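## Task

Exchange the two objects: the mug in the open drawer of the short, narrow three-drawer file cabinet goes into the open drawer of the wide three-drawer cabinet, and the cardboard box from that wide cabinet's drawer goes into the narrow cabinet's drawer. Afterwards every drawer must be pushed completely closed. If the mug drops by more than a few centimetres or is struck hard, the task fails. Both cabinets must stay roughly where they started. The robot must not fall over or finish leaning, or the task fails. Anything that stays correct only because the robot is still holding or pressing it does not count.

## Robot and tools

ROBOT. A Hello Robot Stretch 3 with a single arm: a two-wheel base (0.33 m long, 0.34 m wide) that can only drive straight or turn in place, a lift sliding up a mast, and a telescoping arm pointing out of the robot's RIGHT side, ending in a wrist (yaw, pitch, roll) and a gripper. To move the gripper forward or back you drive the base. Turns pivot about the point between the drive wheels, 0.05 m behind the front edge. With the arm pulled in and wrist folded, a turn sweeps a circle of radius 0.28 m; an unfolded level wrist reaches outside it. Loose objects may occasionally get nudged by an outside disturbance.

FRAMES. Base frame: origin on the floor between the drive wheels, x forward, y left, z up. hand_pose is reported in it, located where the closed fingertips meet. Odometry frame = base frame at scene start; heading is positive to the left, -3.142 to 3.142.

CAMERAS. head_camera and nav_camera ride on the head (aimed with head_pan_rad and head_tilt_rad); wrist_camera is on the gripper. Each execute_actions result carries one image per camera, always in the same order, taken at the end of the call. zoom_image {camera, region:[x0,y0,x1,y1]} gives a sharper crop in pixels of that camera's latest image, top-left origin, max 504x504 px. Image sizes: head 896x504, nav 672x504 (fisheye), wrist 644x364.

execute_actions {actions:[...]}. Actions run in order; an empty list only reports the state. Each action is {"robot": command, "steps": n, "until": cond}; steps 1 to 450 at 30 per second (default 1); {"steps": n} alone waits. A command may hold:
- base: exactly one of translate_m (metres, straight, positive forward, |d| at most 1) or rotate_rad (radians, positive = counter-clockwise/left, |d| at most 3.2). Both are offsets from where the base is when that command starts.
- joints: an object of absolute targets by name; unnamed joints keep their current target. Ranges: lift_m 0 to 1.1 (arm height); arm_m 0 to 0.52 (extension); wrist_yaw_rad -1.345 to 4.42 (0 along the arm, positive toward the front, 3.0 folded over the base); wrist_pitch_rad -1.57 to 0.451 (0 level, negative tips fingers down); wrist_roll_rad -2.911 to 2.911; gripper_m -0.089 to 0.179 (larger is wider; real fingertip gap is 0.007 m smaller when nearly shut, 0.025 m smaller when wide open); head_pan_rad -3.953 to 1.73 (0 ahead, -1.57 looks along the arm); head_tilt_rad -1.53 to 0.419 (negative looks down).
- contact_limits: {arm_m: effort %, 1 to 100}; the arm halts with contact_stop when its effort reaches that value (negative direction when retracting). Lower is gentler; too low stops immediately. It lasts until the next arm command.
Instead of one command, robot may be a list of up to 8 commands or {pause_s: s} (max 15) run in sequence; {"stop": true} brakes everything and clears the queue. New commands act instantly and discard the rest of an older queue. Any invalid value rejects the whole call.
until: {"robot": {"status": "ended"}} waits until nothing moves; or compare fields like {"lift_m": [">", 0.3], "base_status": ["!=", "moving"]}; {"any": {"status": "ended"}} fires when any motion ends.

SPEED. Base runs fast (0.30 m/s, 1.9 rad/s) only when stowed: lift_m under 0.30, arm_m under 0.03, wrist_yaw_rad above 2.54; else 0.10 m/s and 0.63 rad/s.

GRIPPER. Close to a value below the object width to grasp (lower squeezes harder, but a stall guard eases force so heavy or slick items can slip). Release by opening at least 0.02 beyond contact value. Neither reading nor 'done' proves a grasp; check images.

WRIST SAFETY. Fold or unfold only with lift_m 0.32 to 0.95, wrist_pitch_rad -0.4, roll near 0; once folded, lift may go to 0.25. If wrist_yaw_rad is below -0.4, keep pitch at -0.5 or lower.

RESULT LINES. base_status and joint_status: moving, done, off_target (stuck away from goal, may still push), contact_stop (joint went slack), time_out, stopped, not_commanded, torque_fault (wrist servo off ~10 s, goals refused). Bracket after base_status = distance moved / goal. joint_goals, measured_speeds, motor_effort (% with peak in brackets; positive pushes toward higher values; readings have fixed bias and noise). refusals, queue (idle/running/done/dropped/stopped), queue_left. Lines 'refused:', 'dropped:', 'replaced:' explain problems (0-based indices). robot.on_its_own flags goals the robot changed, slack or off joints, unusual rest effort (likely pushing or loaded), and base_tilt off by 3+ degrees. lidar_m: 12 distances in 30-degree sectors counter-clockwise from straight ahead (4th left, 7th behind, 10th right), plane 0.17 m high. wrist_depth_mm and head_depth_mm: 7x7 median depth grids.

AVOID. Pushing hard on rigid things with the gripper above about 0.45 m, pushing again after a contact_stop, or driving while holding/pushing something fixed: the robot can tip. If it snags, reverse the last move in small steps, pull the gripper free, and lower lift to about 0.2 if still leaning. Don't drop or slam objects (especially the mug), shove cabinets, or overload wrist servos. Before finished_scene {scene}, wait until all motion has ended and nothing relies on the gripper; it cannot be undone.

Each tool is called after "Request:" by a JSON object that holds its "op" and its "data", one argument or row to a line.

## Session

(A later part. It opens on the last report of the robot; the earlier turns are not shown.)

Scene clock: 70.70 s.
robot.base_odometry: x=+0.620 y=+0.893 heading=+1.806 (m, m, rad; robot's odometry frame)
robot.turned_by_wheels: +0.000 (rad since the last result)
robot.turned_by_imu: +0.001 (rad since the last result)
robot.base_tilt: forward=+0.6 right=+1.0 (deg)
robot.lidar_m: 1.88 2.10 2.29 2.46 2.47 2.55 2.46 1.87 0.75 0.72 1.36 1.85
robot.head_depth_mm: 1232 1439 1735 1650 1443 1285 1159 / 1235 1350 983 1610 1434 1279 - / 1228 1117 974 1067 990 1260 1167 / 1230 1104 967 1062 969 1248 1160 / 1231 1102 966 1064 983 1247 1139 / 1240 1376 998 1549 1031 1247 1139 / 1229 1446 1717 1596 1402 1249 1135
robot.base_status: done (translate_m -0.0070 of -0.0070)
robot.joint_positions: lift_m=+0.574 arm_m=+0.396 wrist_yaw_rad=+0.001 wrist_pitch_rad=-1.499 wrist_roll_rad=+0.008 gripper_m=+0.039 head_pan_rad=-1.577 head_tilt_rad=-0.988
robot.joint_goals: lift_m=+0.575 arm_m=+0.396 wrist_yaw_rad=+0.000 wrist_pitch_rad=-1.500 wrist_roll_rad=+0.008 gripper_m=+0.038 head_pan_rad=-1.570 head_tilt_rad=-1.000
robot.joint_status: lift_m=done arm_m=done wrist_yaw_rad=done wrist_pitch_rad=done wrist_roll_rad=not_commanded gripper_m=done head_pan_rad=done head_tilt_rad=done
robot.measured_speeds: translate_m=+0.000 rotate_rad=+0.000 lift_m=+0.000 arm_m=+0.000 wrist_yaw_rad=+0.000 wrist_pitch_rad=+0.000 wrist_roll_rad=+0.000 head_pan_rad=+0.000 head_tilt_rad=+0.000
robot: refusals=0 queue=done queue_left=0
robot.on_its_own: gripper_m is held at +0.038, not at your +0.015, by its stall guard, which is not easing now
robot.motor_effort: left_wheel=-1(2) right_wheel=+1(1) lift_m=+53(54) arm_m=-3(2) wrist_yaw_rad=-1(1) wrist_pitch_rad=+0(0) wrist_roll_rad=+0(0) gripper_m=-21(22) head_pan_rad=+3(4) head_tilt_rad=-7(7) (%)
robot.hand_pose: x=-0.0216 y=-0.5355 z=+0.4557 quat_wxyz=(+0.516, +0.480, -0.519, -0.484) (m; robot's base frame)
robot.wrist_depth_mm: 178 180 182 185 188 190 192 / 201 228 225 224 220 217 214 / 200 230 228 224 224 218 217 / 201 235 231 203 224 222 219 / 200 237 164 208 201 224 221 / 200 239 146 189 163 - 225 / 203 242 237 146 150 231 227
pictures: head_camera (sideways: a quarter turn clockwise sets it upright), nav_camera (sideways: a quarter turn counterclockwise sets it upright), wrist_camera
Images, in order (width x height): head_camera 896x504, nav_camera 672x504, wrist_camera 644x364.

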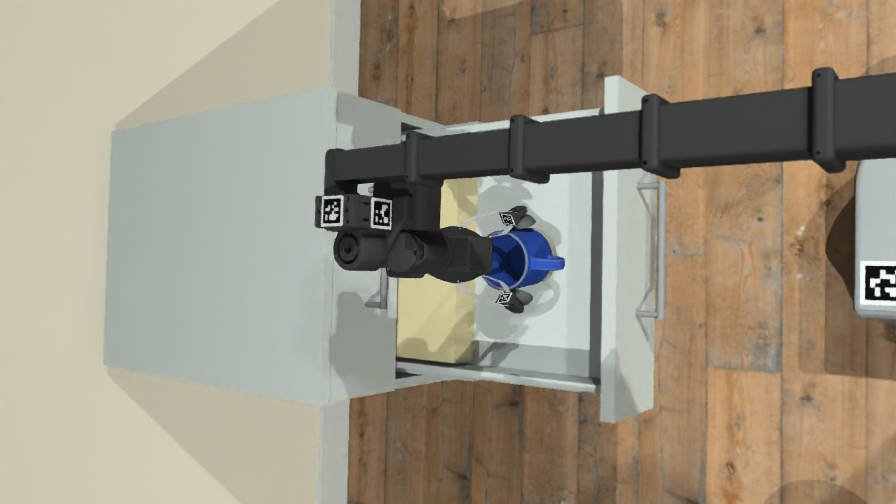

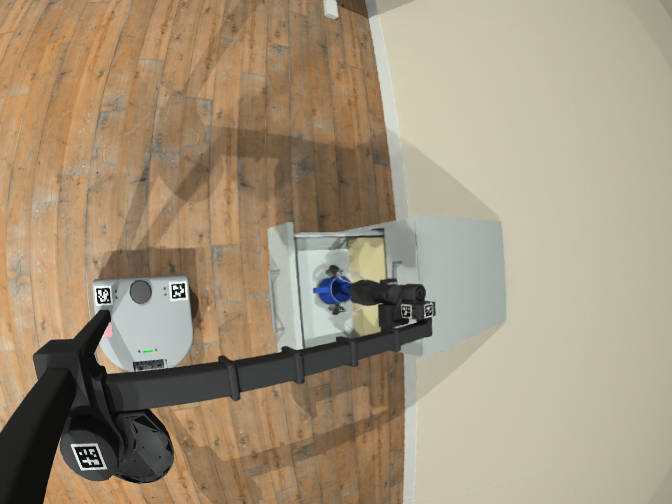

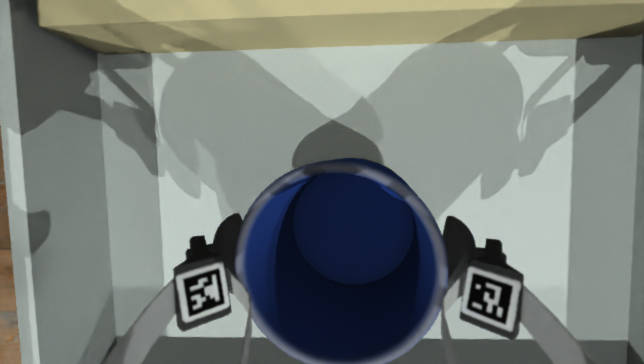

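Stable.

Request:
{"op": "execute_actions", "data": {
  "actions": [
    {"robot":[{"joints":{"lift_m":0.73}},{"joints":{"arm_m":0.15,"lift_m":0.92}},{"base":{"rotate_rad":2.377},"joints":{"arm_m":0.0}},{"base":{"translate_m":1.0}},{"base":{"translate_m":0.835}},{"base":{"rotate_rad":0.764}}],"steps":450,"until":{"robot":{"status":"ended"}}},
    {"steps":450,"until":{"robot":{"status":"ended"}}},
    {"steps":300,"until":{"robot":{"status":"ended"}}}
  ]
}}

Scene clock: 107.53 s.
robot.base_odometry: x=-0.307 y=-0.691 heading=-1.337 (m, m, rad; robot's odometry frame)
robot.turned_by_wheels: +3.141 (rad since the last result)
robot.turned_by_imu: +3.142 (rad since the last result)
robot.base_tilt: forward=+0.6 right=+1.0 (deg)
robot.lidar_m: 1.10 1.18 1.61 2.59 2.69 3.34 2.95 1.68 0.73 0.70 0.72 1.16
robot.head_depth_mm: 638 744 914 - - - 1150 / 635 745 960 - - - 1148 / 636 743 955 1091 - - 1142 / 636 744 947 1093 - - 401 / 636 742 943 1089 747 929 1130 / 635 741 943 1089 747 1218 1134 / 634 738 932 1089 744 1234 1131
robot.base_status: done (rotate_rad +0.7639 of +0.7640)
robot.joint_positions: lift_m=+0.919 arm_m=+0.000 wrist_yaw_rad=+0.001 wrist_pitch_rad=-1.499 wrist_roll_rad=+0.008 gripper_m=+0.039 head_pan_rad=-1.577 head_tilt_rad=-0.988
robot.joint_goals: lift_m=+0.920 arm_m=+0.000 wrist_yaw_rad=+0.000 wrist_pitch_rad=-1.500 wrist_roll_rad=+0.008 gripper_m=+0.038 head_pan_rad=-1.570 head_tilt_rad=-1.000
robot.joint_status: lift_m=done arm_m=done wrist_yaw_rad=done wrist_pitch_rad=done wrist_roll_rad=not_commanded gripper_m=done head_pan_rad=done head_tilt_rad=done
robot.measured_speeds: translate_m=+0.000 rotate_rad=+0.000 lift_m=+0.000 arm_m=+0.000 wrist_yaw_rad=+0.000 wrist_pitch_rad=+0.000 wrist_roll_rad=+0.000 head_pan_rad=+0.000 head_tilt_rad=+0.000
robot: refusals=0 queue=done queue_left=0
robot.on_its_own: gripper_m is held at +0.038, not at your +0.015, by its stall guard, which is not easing now
robot.motor_effort: left_wheel=-1(5) right_wheel=+1(5) lift_m=+54(56) arm_m=-3(4) wrist_yaw_rad=-1(1) wrist_pitch_rad=+0(0) wrist_roll_rad=+0(0) gripper_m=-21(20) head_pan_rad=+3(3) head_tilt_rad=-7(7) (%)
robot.hand_pose: x=-0.0216 y=-0.1397 z=+0.8007 quat_wxyz=(+0.516, +0.480, -0.519, -0.484) (m; robot's base frame)
robot.wrist_depth_mm: 436 444 458 469 473 481 495 / - - 985 969 958 937 932 / - - - 986 982 935 964 / - - - 204 971 978 956 / - - 165 207 200 990 964 / - - 145 189 163 - 993 / - - - 146 151 994 990
pictures: head_camera (sideways: a quarter turn clockwise sets it upright), nav_camera (sideways: a quarter turn counterclockwise sets it upright), wrist_camera
Images, in order (width x height): head_camera 896x504, nav_camera 672x504, wrist_camera 644x364.

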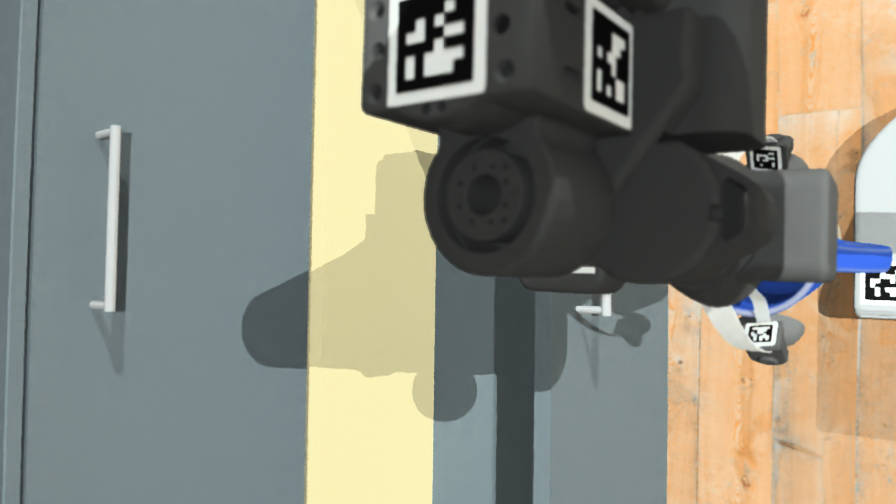

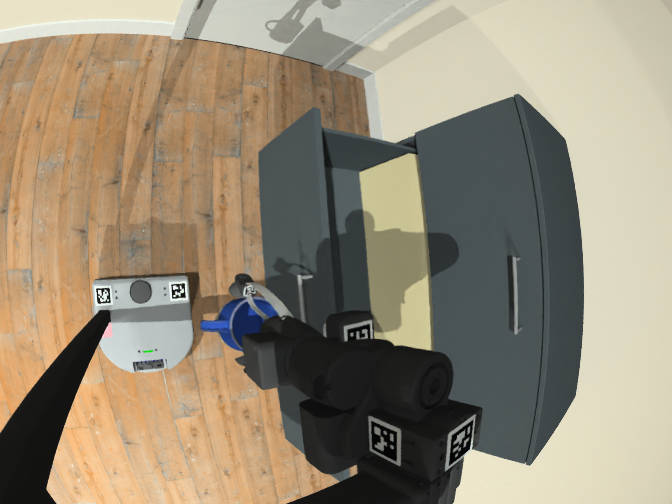

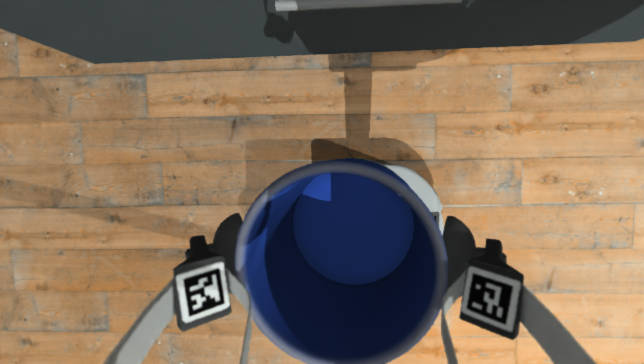

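Request:
{"op": "execute_actions", "data": {
  "actions": [
    {"robot":[{"joints":{"lift_m":0.95,"arm_m":0.39}}],"steps":450,"until":{"robot":{"status":"ended"}}}
  ]
}}

Scene clock: 115.47 s.
robot.base_odometry: x=-0.307 y=-0.691 heading=-1.337 (m, m, rad; robot's odometry frame)
robot.turned_by_wheels: +0.000 (rad since the last result)
robot.turned_by_imu: +0.002 (rad since the last result)
robot.base_tilt: forward=+0.6 right=+1.1 (deg)
robot.lidar_m: 1.10 1.17 1.60 2.59 2.69 3.33 2.95 1.68 0.73 0.70 0.72 1.16
robot.head_depth_mm: - 762 968 1099 756 1248 1158 / 652 743 959 1098 754 1242 1156 / - 762 911 1096 749 1237 1169 / 622 779 657 1096 750 1231 1163 / 634 742 963 1094 748 1229 1142 / 633 739 940 1092 744 1219 1136 / 632 741 932 1087 743 1229 1131
robot.base_status: done (rotate_rad +0.7639 of +0.7640)
robot.joint_positions: lift_m=+0.949 arm_m=+0.390 wrist_yaw_rad=+0.001 wrist_pitch_rad=-1.499 wrist_roll_rad=+0.008 gripper_m=+0.039 head_pan_rad=-1.577 head_tilt_rad=-0.988
robot.joint_goals: lift_m=+0.950 arm_m=+0.390 wrist_yaw_rad=+0.000 wrist_pitch_rad=-1.500 wrist_roll_rad=+0.008 gripper_m=+0.038 head_pan_rad=-1.570 head_tilt_rad=-1.000
robot.joint_status: lift_m=done arm_m=done wrist_yaw_rad=done wrist_pitch_rad=done wrist_roll_rad=not_commanded gripper_m=done head_pan_rad=done head_tilt_rad=done
robot.measured_speeds: translate_m=+0.000 rotate_rad=+0.000 lift_m=+0.000 arm_m=+0.000 wrist_yaw_rad=+0.000 wrist_pitch_rad=+0.000 wrist_roll_rad=+0.000 head_pan_rad=+0.000 head_tilt_rad=+0.000
robot: refusals=0 queue=done queue_left=0
robot.on_its_own: gripper_m is held at +0.038, not at your +0.015, by its stall guard, which is not easing now
robot.motor_effort: left_wheel=-1(2) right_wheel=+1(1) lift_m=+54(55) arm_m=+2(2) wrist_yaw_rad=-2(2) wrist_pitch_rad=+0(0) wrist_roll_rad=+0(0) gripper_m=-21(20) head_pan_rad=+3(3) head_tilt_rad=-7(7) (%)
robot.hand_pose: x=-0.0216 y=-0.5290 z=+0.8307 quat_wxyz=(+0.516, +0.480, -0.519, -0.484) (m; robot's base frame)
robot.wrist_depth_mm: 399 409 406 418 429 443 446 / 488 616 605 599 591 596 587 / 485 621 614 619 611 597 587 / 484 637 626 203 610 611 590 / 476 639 163 206 202 608 594 / 478 557 145 189 164 - 509 / 398 388 365 146 151 354 367
pictures: head_camera (sideways: a quarter turn clockwise sets it upright), nav_camera (sideways: a quarter turn counterclockwise sets it upright), wrist_camera
Images, in order (width x height): head_camera 896x504, nav_camera 672x504, wrist_camera 644x364.

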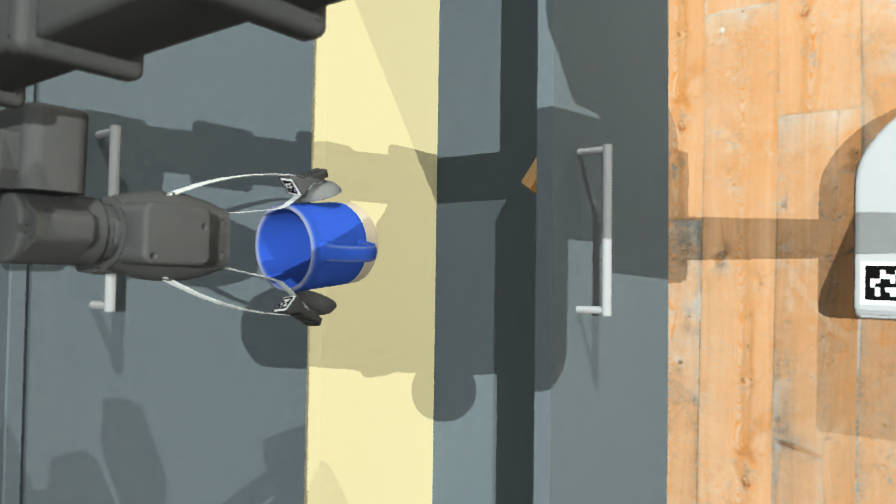

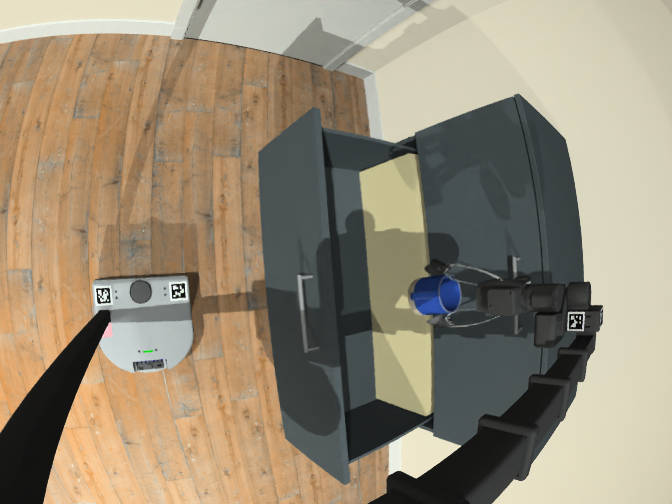

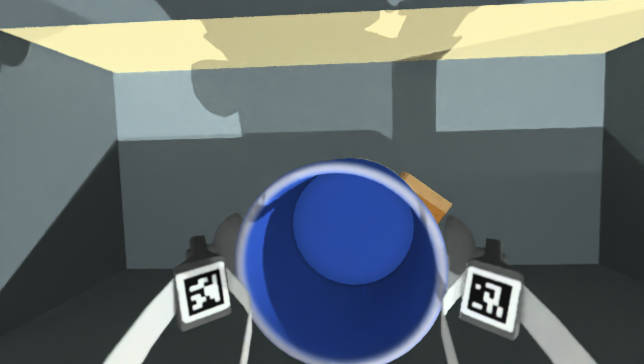

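Box is nearby behind; move forward and descend partially.

Request:
{"op": "execute_actions", "data": {
  "actions": [
    {"robot":[{"base":{"translate_m":0.15},"joints":{"lift_m":0.60,"arm_m":0.41}}],"steps":450,"until":{"robot":{"status":"ended"}}}
  ]
}}

Scene clock: 125.23 s.
robot.base_odometry: x=-0.273 y=-0.837 heading=-1.337 (m, m, rad; robot's odometry frame)
robot.turned_by_wheels: +0.000 (rad since the last result)
robot.turned_by_imu: +0.001 (rad since the last result)
robot.base_tilt: forward=+0.7 right=+1.0 (deg)
robot.lidar_m: 0.95 1.02 1.39 2.60 2.50 3.47 3.10 1.68 0.73 0.70 0.72 1.00
robot.head_depth_mm: 634 741 964 1103 750 1244 1158 / 634 741 957 1101 712 - - / 634 741 829 1112 746 1235 1166 / 631 739 836 999 743 1234 1165 / 632 738 940 1091 739 1225 1144 / 630 737 939 1076 739 1218 1136 / 630 736 947 954 736 1230 1132
robot.base_status: done (translate_m +0.1500 of +0.1500)
robot.joint_positions: lift_m=+0.600 arm_m=+0.410 wrist_yaw_rad=+0.001 wrist_pitch_rad=-1.499 wrist_roll_rad=+0.008 gripper_m=+0.039 head_pan_rad=-1.577 head_tilt_rad=-0.988
robot.joint_goals: lift_m=+0.600 arm_m=+0.410 wrist_yaw_rad=+0.000 wrist_pitch_rad=-1.500 wrist_roll_rad=+0.008 gripper_m=+0.038 head_pan_rad=-1.570 head_tilt_rad=-1.000
robot.joint_status: lift_m=done arm_m=done wrist_yaw_rad=done wrist_pitch_rad=done wrist_roll_rad=not_commanded gripper_m=done head_pan_rad=done head_tilt_rad=done
robot.measured_speeds: translate_m=+0.000 rotate_rad=+0.000 lift_m=+0.000 arm_m=+0.000 wrist_yaw_rad=+0.000 wrist_pitch_rad=+0.000 wrist_roll_rad=+0.000 head_pan_rad=+0.000 head_tilt_rad=+0.000
robot: refusals=0 queue=done queue_left=0
robot.on_its_own: gripper_m is held at +0.038, not at your +0.015, by its stall guard, which is not easing now
robot.motor_effort: left_wheel=-2(2) right_wheel=+0(4) lift_m=+23(54) arm_m=+2(2) wrist_yaw_rad=-2(1) wrist_pitch_rad=+0(0) wrist_roll_rad=+0(0) gripper_m=-20(20) head_pan_rad=+3(3) head_tilt_rad=-7(7) (%)
robot.hand_pose: x=-0.0216 y=-0.5490 z=+0.4818 quat_wxyz=(+0.516, +0.480, -0.519, -0.484) (m; robot's base frame)
robot.wrist_depth_mm: 260 256 254 251 248 244 239 / 264 260 258 254 251 247 245 / 265 261 260 256 252 250 246 / 268 267 261 205 254 253 250 / 272 270 164 206 201 254 252 / 274 275 146 188 164 - 254 / 280 277 272 146 151 264 257
pictures: head_camera (sideways: a quarter turn clockwise sets it upright), nav_camera (sideways: a quarter turn counterclockwise sets it upright), wrist_camera
Images, in order (width x height): head_camera 896x504, nav_camera 672x504, wrist_camera 644x364.

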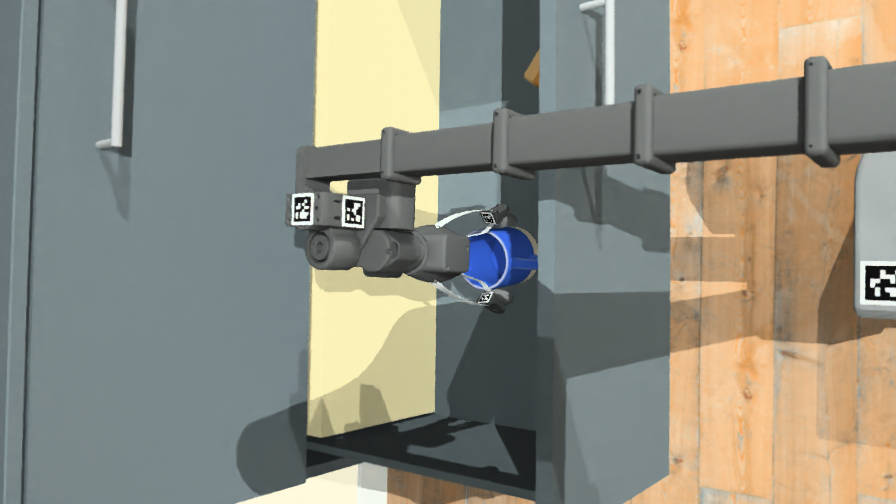

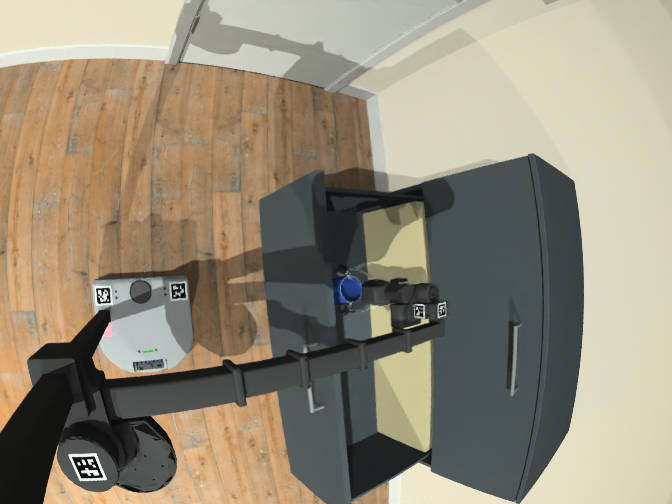

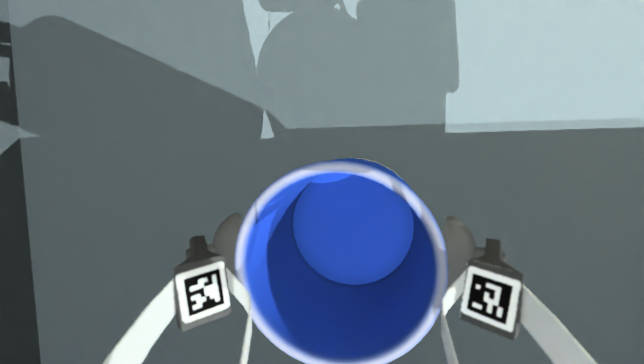

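Request:
{"op": "execute_actions", "data": {
  "actions": [
    {"robot":[{"joints":{"lift_m":0.555}},{"joints":{"gripper_m":0.14}},{"joints":{"lift_m":0.72}},{"base":{"translate_m":-0.27},"joints":{"arm_m":0.35}}],"steps":450,"until":{"robot":{"status":"ended"}}}
  ]
}}

Scene clock: 130.27 s.
robot.base_odometry: x=-0.273 y=-0.837 heading=-1.337 (m, m, rad; robot's odometry frame)
robot.turned_by_wheels: +0.000 (rad since the last result)
robot.turned_by_imu: +0.001 (rad since the last result)
robot.base_tilt: forward=+0.6 right=+0.9 (deg)
robot.lidar_m: 0.95 1.02 1.39 2.59 2.50 3.49 3.11 1.68 0.73 0.70 0.72 1.00
robot.head_depth_mm: 634 739 965 1103 716 1243 1160 / 634 739 962 1094 714 1243 - / 634 741 865 1090 746 1234 1164 / 634 738 864 1035 745 1236 1161 / 633 739 942 1090 741 1227 1140 / 631 737 939 1078 739 1223 1138 / 630 736 949 956 738 1234 1135
robot.base_status: done (translate_m +0.1500 of +0.1500)
robot.joint_positions: lift_m=+0.556 arm_m=+0.410 wrist_yaw_rad=+0.001 wrist_pitch_rad=-1.502 wrist_roll_rad=+0.008 gripper_m=+0.039 head_pan_rad=-1.577 head_tilt_rad=-0.988
robot.joint_goals: lift_m=+0.556 arm_m=+0.410 wrist_yaw_rad=+0.000 wrist_pitch_rad=-1.500 wrist_roll_rad=+0.008 gripper_m=+0.038 head_pan_rad=-1.570 head_tilt_rad=-1.000
robot.joint_status: lift_m=contact_stop arm_m=done wrist_yaw_rad=done wrist_pitch_rad=done wrist_roll_rad=not_commanded gripper_m=done head_pan_rad=done head_tilt_rad=done
robot.measured_speeds: translate_m=+0.000 rotate_rad=+0.000 lift_m=+0.000 arm_m=+0.000 wrist_yaw_rad=+0.000 wrist_pitch_rad=+0.000 wrist_roll_rad=+0.000 head_pan_rad=+0.000 head_tilt_rad=+0.000
robot: refusals=0 queue=dropped queue_left=0
robot.on_its_own: gripper_m is held at +0.038, not at your +0.015, by its stall guard, which is not easing now; lift_m is slack since a contact_stop, until your next command for it
robot.motor_effort: left_wheel=-3(2) right_wheel=+2(4) lift_m=+34(36) arm_m=+2(3) wrist_yaw_rad=-2(2) wrist_pitch_rad=+1(1) wrist_roll_rad=+0(0) gripper_m=-20(20) head_pan_rad=+4(3) head_tilt_rad=-7(8) (%)
robot.hand_pose: x=-0.0216 y=-0.5481 z=+0.4376 quat_wxyz=(+0.515, +0.481, -0.518, -0.485) (m; robot's base frame)
robot.wrist_depth_mm: 217 214 211 208 206 202 201 / 220 217 214 210 208 205 203 / 221 219 215 213 210 208 206 / 226 223 219 203 210 210 208 / 227 224 162 208 200 213 209 / 230 227 143 189 164 - 212 / 232 229 228 146 152 218 213
pictures: head_camera (sideways: a quarter turn clockwise sets it upright), nav_camera (sideways: a quarter turn counterclockwise sets it upright), wrist_camera
dropped: robot: command 0 of its queue: lift_m: contact_stop
Images, in order (width x height): head_camera 896x504, nav_camera 672x504, wrist_camera 644x364.

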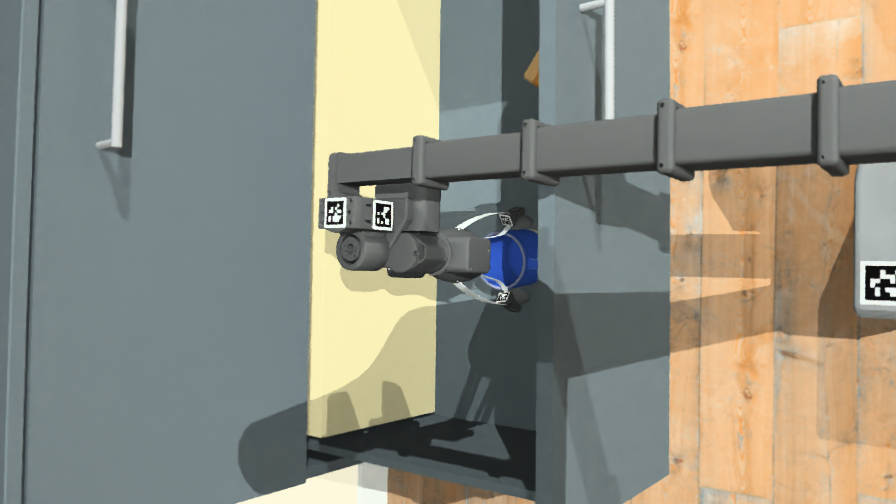

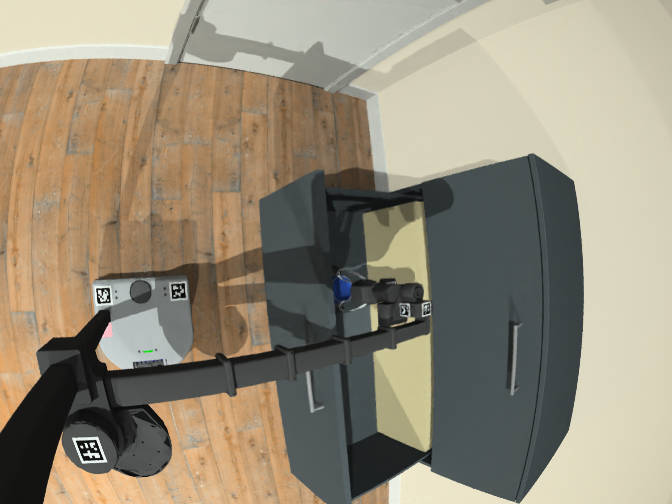

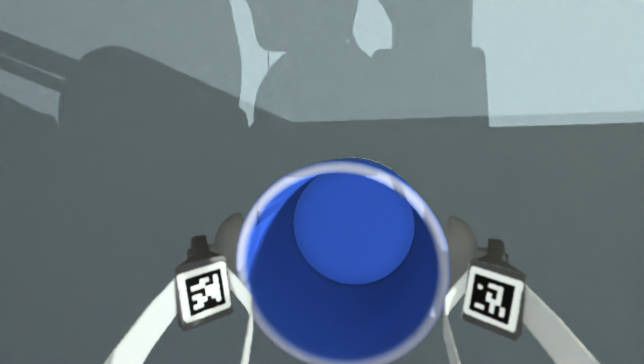

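Request:
{"op": "execute_actions", "data": {
  "actions": [
    {"robot":[{"joints":{"gripper_m":0.14}},{"joints":{"lift_m":0.72}},{"base":{"translate_m":-0.27},"joints":{"arm_m":0.35}}],"steps":450,"until":{"robot":{"status":"ended"}}}
  ]
}}

Scene clock: 141.90 s.
robot.base_odometry: x=-0.335 y=-0.574 heading=-1.337 (m, m, rad; robot's odometry frame)
robot.turned_by_wheels: +0.000 (rad since the last result)
robot.turned_by_imu: +0.004 (rad since the last result)
robot.base_tilt: forward=+0.5 right=+0.8 (deg)
robot.lidar_m: 1.22 1.30 1.78 2.59 2.69 3.21 2.83 1.68 0.73 0.70 0.72 1.28
robot.head_depth_mm: 639 749 931 1019 726 1286 - / 640 748 869 - - 1240 1151 / 637 729 - 1099 755 1252 1165 / 637 743 - 1085 753 1251 1160 / 636 744 943 1094 751 1247 1141 / 633 741 938 1095 751 1243 1136 / 634 740 937 1091 748 1238 1131
robot.base_status: done (translate_m -0.2700 of -0.2700)
robot.joint_positions: lift_m=+0.719 arm_m=+0.350 wrist_yaw_rad=+0.001 wrist_pitch_rad=-1.501 wrist_roll_rad=+0.008 gripper_m=+0.140 head_pan_rad=-1.577 head_tilt_rad=-0.988
robot.joint_goals: lift_m=+0.720 arm_m=+0.350 wrist_yaw_rad=+0.000 wrist_pitch_rad=-1.500 wrist_roll_rad=+0.008 gripper_m=+0.140 head_pan_rad=-1.570 head_tilt_rad=-1.000
robot.joint_status: lift_m=done arm_m=done wrist_yaw_rad=done wrist_pitch_rad=done wrist_roll_rad=not_commanded gripper_m=done head_pan_rad=done head_tilt_rad=done
robot.measured_speeds: translate_m=+0.000 rotate_rad=+0.000 lift_m=+0.000 arm_m=+0.000 wrist_yaw_rad=+0.000 wrist_pitch_rad=+0.000 wrist_roll_rad=+0.000 head_pan_rad=+0.000 head_tilt_rad=+0.000
robot: refusals=0 queue=done queue_left=0
robot.motor_effort: left_wheel=-2(4) right_wheel=+1(3) lift_m=+51(52) arm_m=-4(4) wrist_yaw_rad=-1(1) wrist_pitch_rad=+1(1) wrist_roll_rad=+0(0) gripper_m=+0(83) head_pan_rad=+3(3) head_tilt_rad=-7(7) (%)
robot.hand_pose: x=-0.0216 y=-0.4890 z=+0.6009 quat_wxyz=(+0.515, +0.481, -0.519, -0.484) (m; robot's base frame)
robot.wrist_depth_mm: 381 374 374 369 362 356 356 / 384 381 377 375 373 361 358 / 338 385 374 375 370 369 358 / 348 391 386 331 371 371 370 / 399 395 391 384 383 375 373 / 401 404 391 386 384 377 374 / 330 291 304 303 298 293 279
pictures: head_camera (sideways: a quarter turn clockwise sets it upright), nav_camera (sideways: a quarter turn counterclockwise sets it upright), wrist_camera
Images, in order (width x height): head_camera 896x504, nav_camera 672x504, wrist_camera 644x364.

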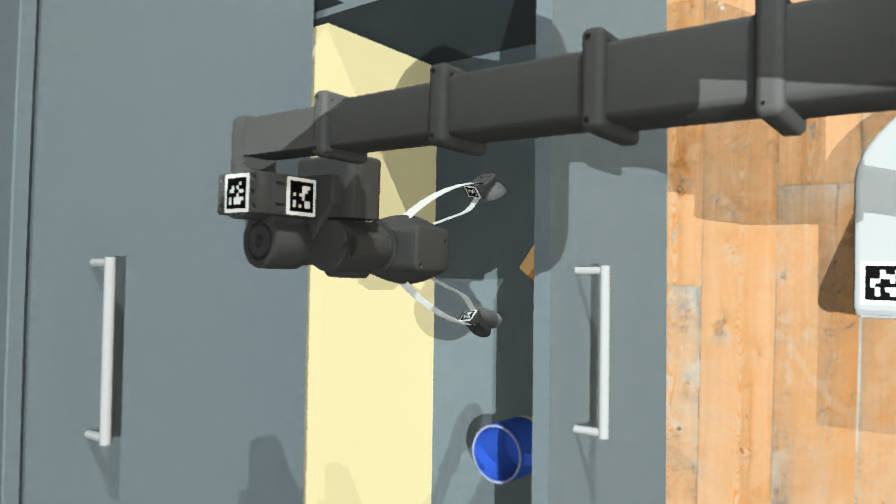

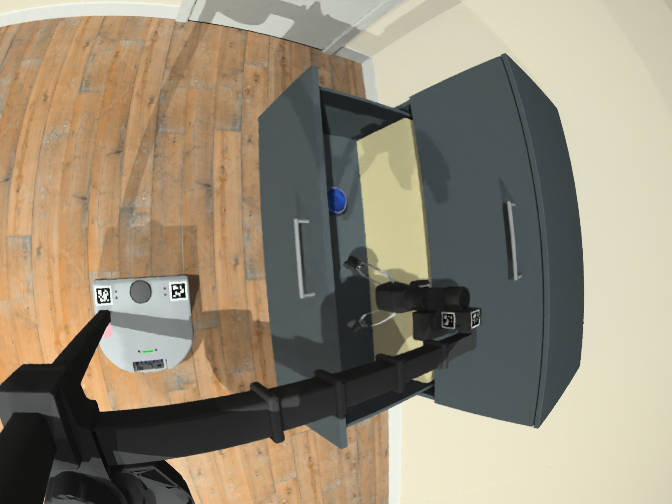

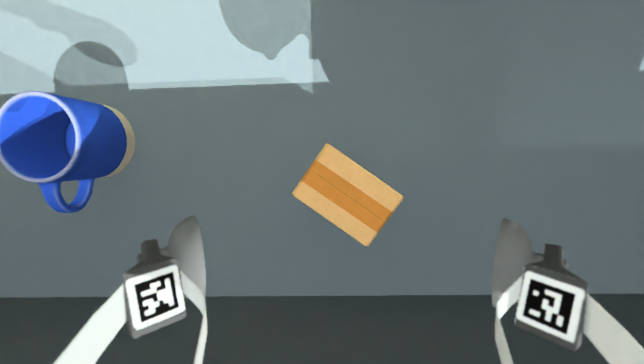

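Request:
{"op": "execute_actions", "data": {
  "actions": [
    {"robot":[{"joints":{"wrist_yaw_rad":0.96,"arm_m":0.355,"gripper_m":0.11,"lift_m":0.62}}],"steps":450,"until":{"robot":{"status":"ended"}}}
  ]
}}

Scene clock: 147.93 s.
robot.base_odometry: x=-0.335 y=-0.574 heading=-1.337 (m, m, rad; robot's odometry frame)
robot.turned_by_wheels: +0.000 (rad since the last result)
robot.turned_by_imu: +0.001 (rad since the last result)
robot.base_tilt: forward=+0.7 right=+0.8 (deg)
robot.lidar_m: 1.22 1.30 1.77 2.59 2.68 3.23 2.83 1.68 0.73 0.70 0.72 1.28
robot.head_depth_mm: 639 746 931 1019 760 1264 1157 / 638 747 959 1097 756 - - / 637 745 843 1098 755 1252 1167 / 637 744 867 - 752 1248 1153 / 636 743 939 1089 751 1243 1145 / 632 744 939 1092 749 1239 1138 / 635 741 937 1090 747 1240 1130
robot.base_status: done (translate_m -0.2700 of -0.2700)
robot.joint_positions: lift_m=+0.621 arm_m=+0.355 wrist_yaw_rad=+0.957 wrist_pitch_rad=-1.501 wrist_roll_rad=+0.008 gripper_m=+0.110 head_pan_rad=-1.577 head_tilt_rad=-0.988
robot.joint_goals: lift_m=+0.620 arm_m=+0.355 wrist_yaw_rad=+0.960 wrist_pitch_rad=-1.500 wrist_roll_rad=+0.008 gripper_m=+0.110 head_pan_rad=-1.570 head_tilt_rad=-1.000
robot.joint_status: lift_m=done arm_m=done wrist_yaw_rad=done wrist_pitch_rad=done wrist_roll_rad=not_commanded gripper_m=done head_pan_rad=done head_tilt_rad=done
robot.measured_speeds: translate_m=+0.000 rotate_rad=+0.000 lift_m=+0.000 arm_m=+0.000 wrist_yaw_rad=+0.000 wrist_pitch_rad=+0.000 wrist_roll_rad=+0.000 head_pan_rad=+0.000 head_tilt_rad=+0.000
robot: refusals=0 queue=done queue_left=0
robot.motor_effort: left_wheel=-2(2) right_wheel=+2(0) lift_m=+20(51) arm_m=+3(3) wrist_yaw_rad=+3(3) wrist_pitch_rad=+1(1) wrist_roll_rad=+0(0) gripper_m=+0(79) head_pan_rad=+3(3) head_tilt_rad=-7(7) (%)
robot.hand_pose: x=-0.0266 y=-0.4962 z=+0.5020 quat_wxyz=(+0.680, +0.665, -0.239, -0.193) (m; robot's base frame)
robot.wrist_depth_mm: 280 279 276 271 267 265 259 / 274 280 276 272 272 267 263 / 234 286 280 277 272 270 265 / 205 278 285 229 275 273 268 / 185 238 289 232 280 274 271 / 165 198 289 289 283 - 274 / 150 185 256 290 289 282 279
pictures: head_camera (sideways: a quarter turn clockwise sets it upright), nav_camera (sideways: a quarter turn counterclockwise sets it upright), wrist_camera
Images, in order (width x height): head_camera 896x504, nav_camera 672x504, wrist_camera 644x364.

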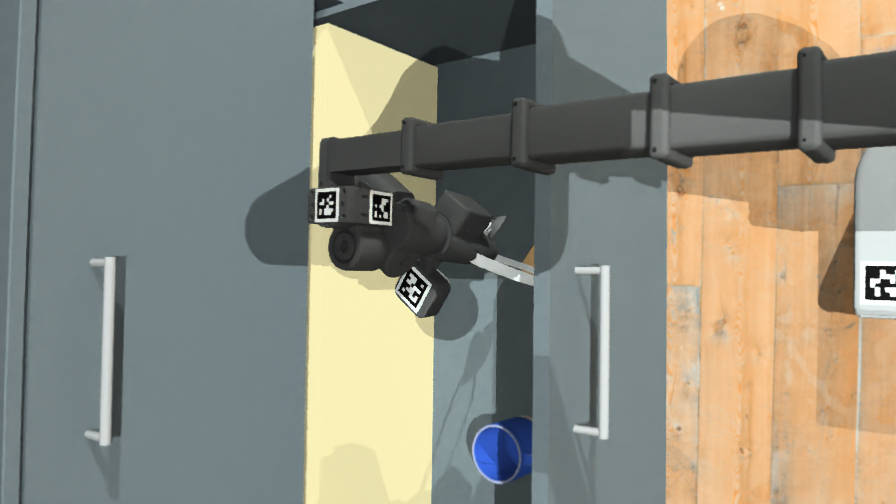

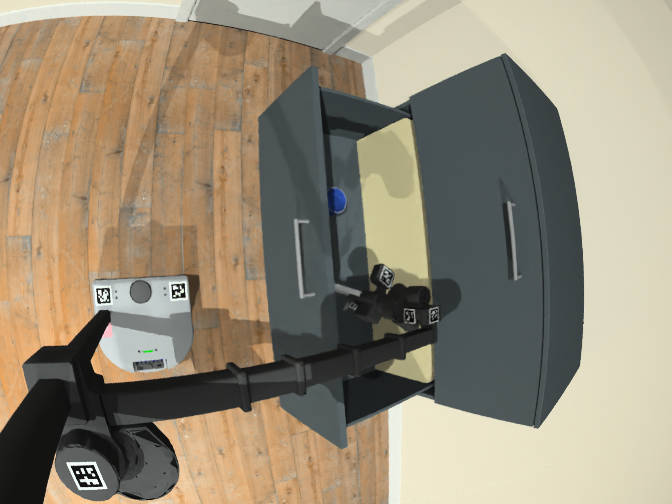

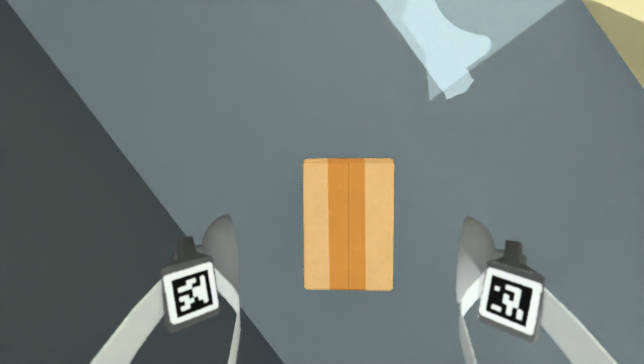

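Request:
{"op": "execute_actions", "data": {
  "actions": [
    {"robot":[{"joints":{"lift_m":0.539}},{"joints":{"gripper_m":0.015}},{"joints":{"lift_m":0.90,"wrist_yaw_rad":0.0},"base":{"translate_m":-0.09}}],"steps":450,"until":{"robot":{"status":"ended"}}}
  ]
}}

Scene clock: 160.80 s.
robot.base_odometry: x=-0.356 y=-0.487 heading=-1.337 (m, m, rad; robot's odometry frame)
robot.turned_by_wheels: +0.000 (rad since the last result)
robot.turned_by_imu: +0.003 (rad since the last result)
robot.base_tilt: forward=+0.7 right=+0.8 (deg)
robot.lidar_m: 1.31 1.40 1.91 2.59 2.69 3.12 2.74 1.68 0.73 0.70 0.73 1.38
robot.head_depth_mm: 624 - - 852 762 1262 1156 / - 766 948 1071 760 1258 1154 / - 774 955 1096 758 1254 1168 / 639 - 685 1065 756 1250 1162 / 639 743 943 1097 756 1243 1146 / 633 742 939 1096 753 1243 1135 / 630 743 937 1090 753 1237 1128
robot.base_status: done (translate_m -0.0900 of -0.0900)
robot.joint_positions: lift_m=+0.899 arm_m=+0.355 wrist_yaw_rad=+0.003 wrist_pitch_rad=-1.501 wrist_roll_rad=+0.008 gripper_m=+0.016 head_pan_rad=-1.577 head_tilt_rad=-0.988
robot.joint_goals: lift_m=+0.900 arm_m=+0.355 wrist_yaw_rad=+0.000 wrist_pitch_rad=-1.500 wrist_roll_rad=+0.008 gripper_m=+0.015 head_pan_rad=-1.570 head_tilt_rad=-1.000
robot.joint_status: lift_m=done arm_m=done wrist_yaw_rad=done wrist_pitch_rad=done wrist_roll_rad=not_commanded gripper_m=done head_pan_rad=done head_tilt_rad=done
robot.measured_speeds: translate_m=+0.000 rotate_rad=+0.000 lift_m=+0.000 arm_m=+0.000 wrist_yaw_rad=+0.000 wrist_pitch_rad=+0.000 wrist_roll_rad=+0.000 head_pan_rad=+0.000 head_tilt_rad=+0.000
robot: refusals=0 queue=done queue_left=0
robot.motor_effort: left_wheel=-2(4) right_wheel=+0(3) lift_m=+52(55) arm_m=+3(2) wrist_yaw_rad=-4(4) wrist_pitch_rad=+0(0) wrist_roll_rad=+0(0) gripper_m=-16(93) head_pan_rad=+3(3) head_tilt_rad=-7(7) (%)
robot.hand_pose: x=-0.0216 y=-0.4935 z=+0.7808 quat_wxyz=(+0.516, +0.481, -0.518, -0.484) (m; robot's base frame)
robot.wrist_depth_mm: 515 516 524 522 540 468 325 / 576 564 561 555 552 480 329 / 577 581 567 557 549 486 327 / 588 581 573 143 147 492 331 / 606 587 585 145 143 491 326 / 449 442 - 146 144 415 335 / 319 314 304 148 147 299 292
pictures: head_camera (sideways: a quarter turn clockwise sets it upright), nav_camera (sideways: a quarter turn counterclockwise sets it upright), wrist_camera
Images, in order (width x height): head_camera 896x504, nav_camera 672x504, wrist_camera 644x364.

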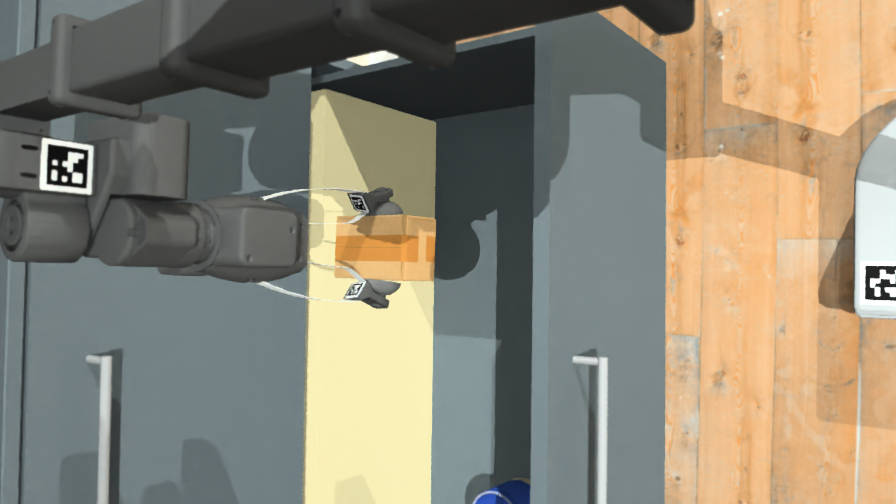

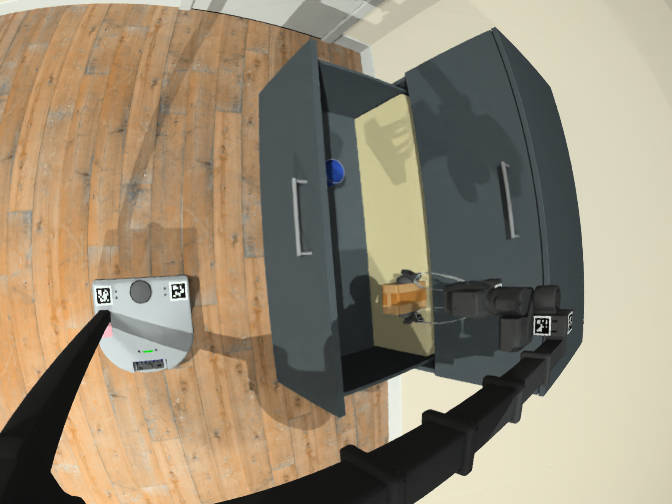

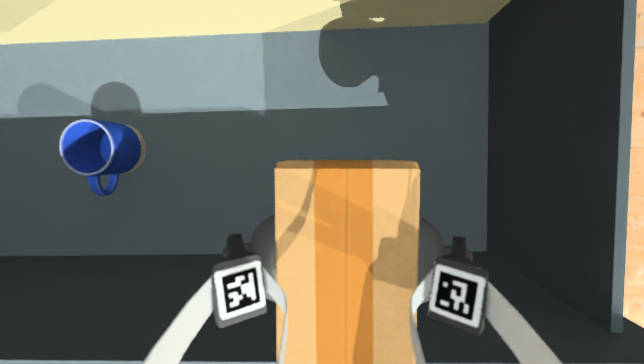

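Request:
{"op": "execute_actions", "data": {
  "actions": [
    {"robot":[{"joints":{"arm_m":0.09,"wrist_pitch_rad":-1.57}},{"joints":{"lift_m":0.43}},{"joints":{"arm_m":0.14},"contact_limits":{"arm_m":16}},{"joints":{"arm_m":0.17},"contact_limits":{"arm_m":16}},{"joints":{"arm_m":0.47},"contact_limits":{"arm_m":16}},{"joints":{"arm_m":0.505},"contact_limits":{"arm_m":14}}],"steps":450,"until":{"robot":{"status":"ended"}}},
    {"steps":200,"until":{"robot":{"status":"ended"}}}
  ]
}}

Scene clock: 180.13 s.
robot.base_odometry: x=-0.356 y=-0.487 heading=-1.337 (m, m, rad; robot's odometry frame)
robot.turned_by_wheels: +0.000 (rad since the last result)
robot.turned_by_imu: +0.002 (rad since the last result)
robot.base_tilt: forward=+0.6 right=+0.9 (deg)
robot.lidar_m: 1.31 1.39 1.91 2.59 2.69 3.14 2.74 1.69 0.73 0.70 0.73 1.38
robot.head_depth_mm: 641 750 1495 1654 1436 1281 1156 / 640 749 899 1162 1413 1284 1154 / 640 747 873 1103 1382 1275 1165 / 638 748 871 1162 1380 1279 1162 / 639 747 894 1115 1374 1268 1142 / 631 743 893 1113 1373 1256 1134 / 629 743 888 1112 1358 1255 1129
robot.base_status: done (translate_m -0.0900 of -0.0900)
robot.joint_positions: lift_m=+0.431 arm_m=+0.491 wrist_yaw_rad=+0.008 wrist_pitch_rad=-1.574 wrist_roll_rad=-0.008 gripper_m=+0.016 head_pan_rad=-1.576 head_tilt_rad=-0.990
robot.joint_goals: lift_m=+0.430 arm_m=+0.492 wrist_yaw_rad=+0.000 wrist_pitch_rad=-1.570 wrist_roll_rad=-0.008 gripper_m=+0.015 head_pan_rad=-1.570 head_tilt_rad=-1.000
robot.joint_status: lift_m=done arm_m=contact_stop wrist_yaw_rad=done wrist_pitch_rad=done wrist_roll_rad=not_commanded gripper_m=done head_pan_rad=done head_tilt_rad=done
robot.measured_speeds: translate_m=+0.000 rotate_rad=+0.002 lift_m=+0.000 arm_m=-0.014 wrist_yaw_rad=+0.000 wrist_pitch_rad=+0.000 wrist_roll_rad=+0.024 head_pan_rad=+0.000 head_tilt_rad=+0.000
robot: refusals=0 queue=dropped queue_left=0
robot.on_its_own: arm_m is slack since a contact_stop, until your next command for it (your +0.505 is given up)
robot.motor_effort: left_wheel=-4(5) right_wheel=+5(8) lift_m=+21(52) arm_m=+7(15) wrist_yaw_rad=-10(13) wrist_pitch_rad=+1(6) wrist_roll_rad=+7(9) gripper_m=-17(17) head_pan_rad=+3(4) head_tilt_rad=-6(7) (%)
robot.contact_limits: arm_m 14 (drawing in: default 19, maximum 30; extending or still: default 24, maximum 40)
robot.hand_pose: x=-0.0218 y=-0.6111 z=+0.3131 quat_wxyz=(+0.503, +0.505, -0.495, -0.497) (m; robot's base frame)
robot.wrist_depth_mm: 102 104 104 103 104 105 105 / 203 203 207 210 213 216 219 / 490 477 472 469 460 454 451 / 508 497 482 142 145 466 463 / 510 506 501 144 142 482 469 / 533 518 - 146 144 494 478 / 550 540 525 147 147 509 504
pictures: head_camera (sideways: a quarter turn clockwise sets it upright), nav_camera (sideways: a quarter turn counterclockwise sets it upright), wrist_camera
Images, in order (width x height): head_camera 896x504, nav_camera 672x504, wrist_camera 644x364.

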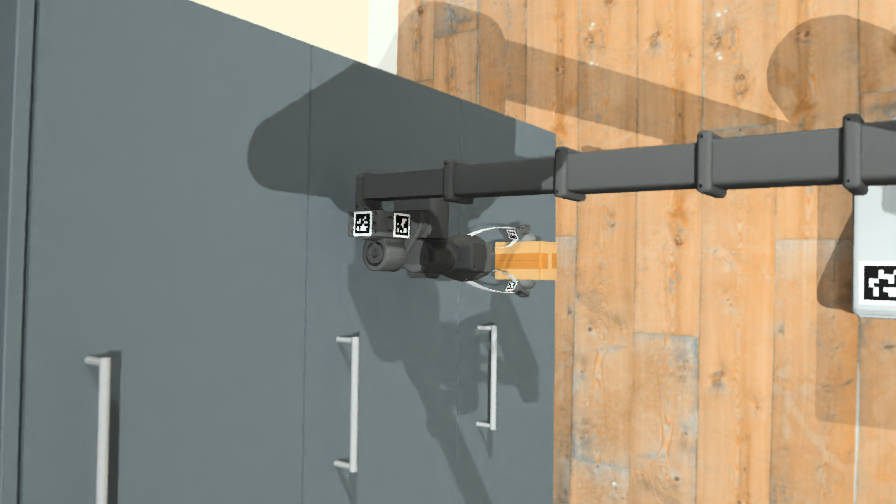

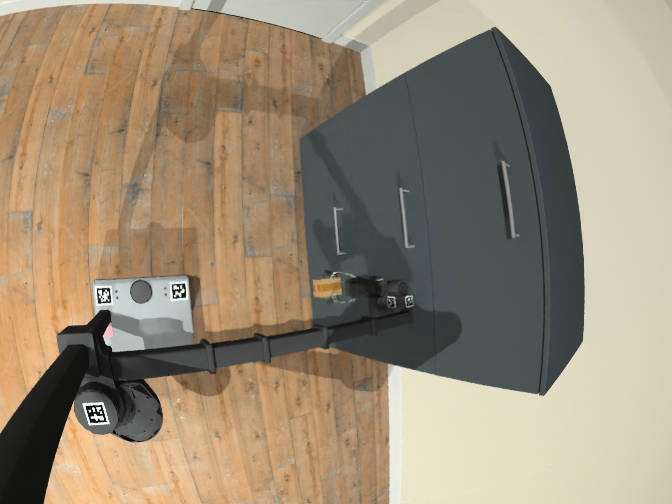

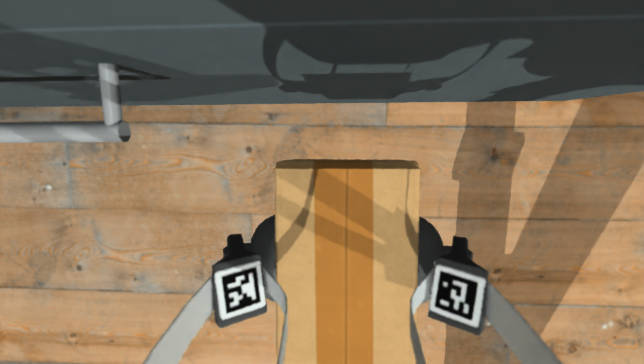

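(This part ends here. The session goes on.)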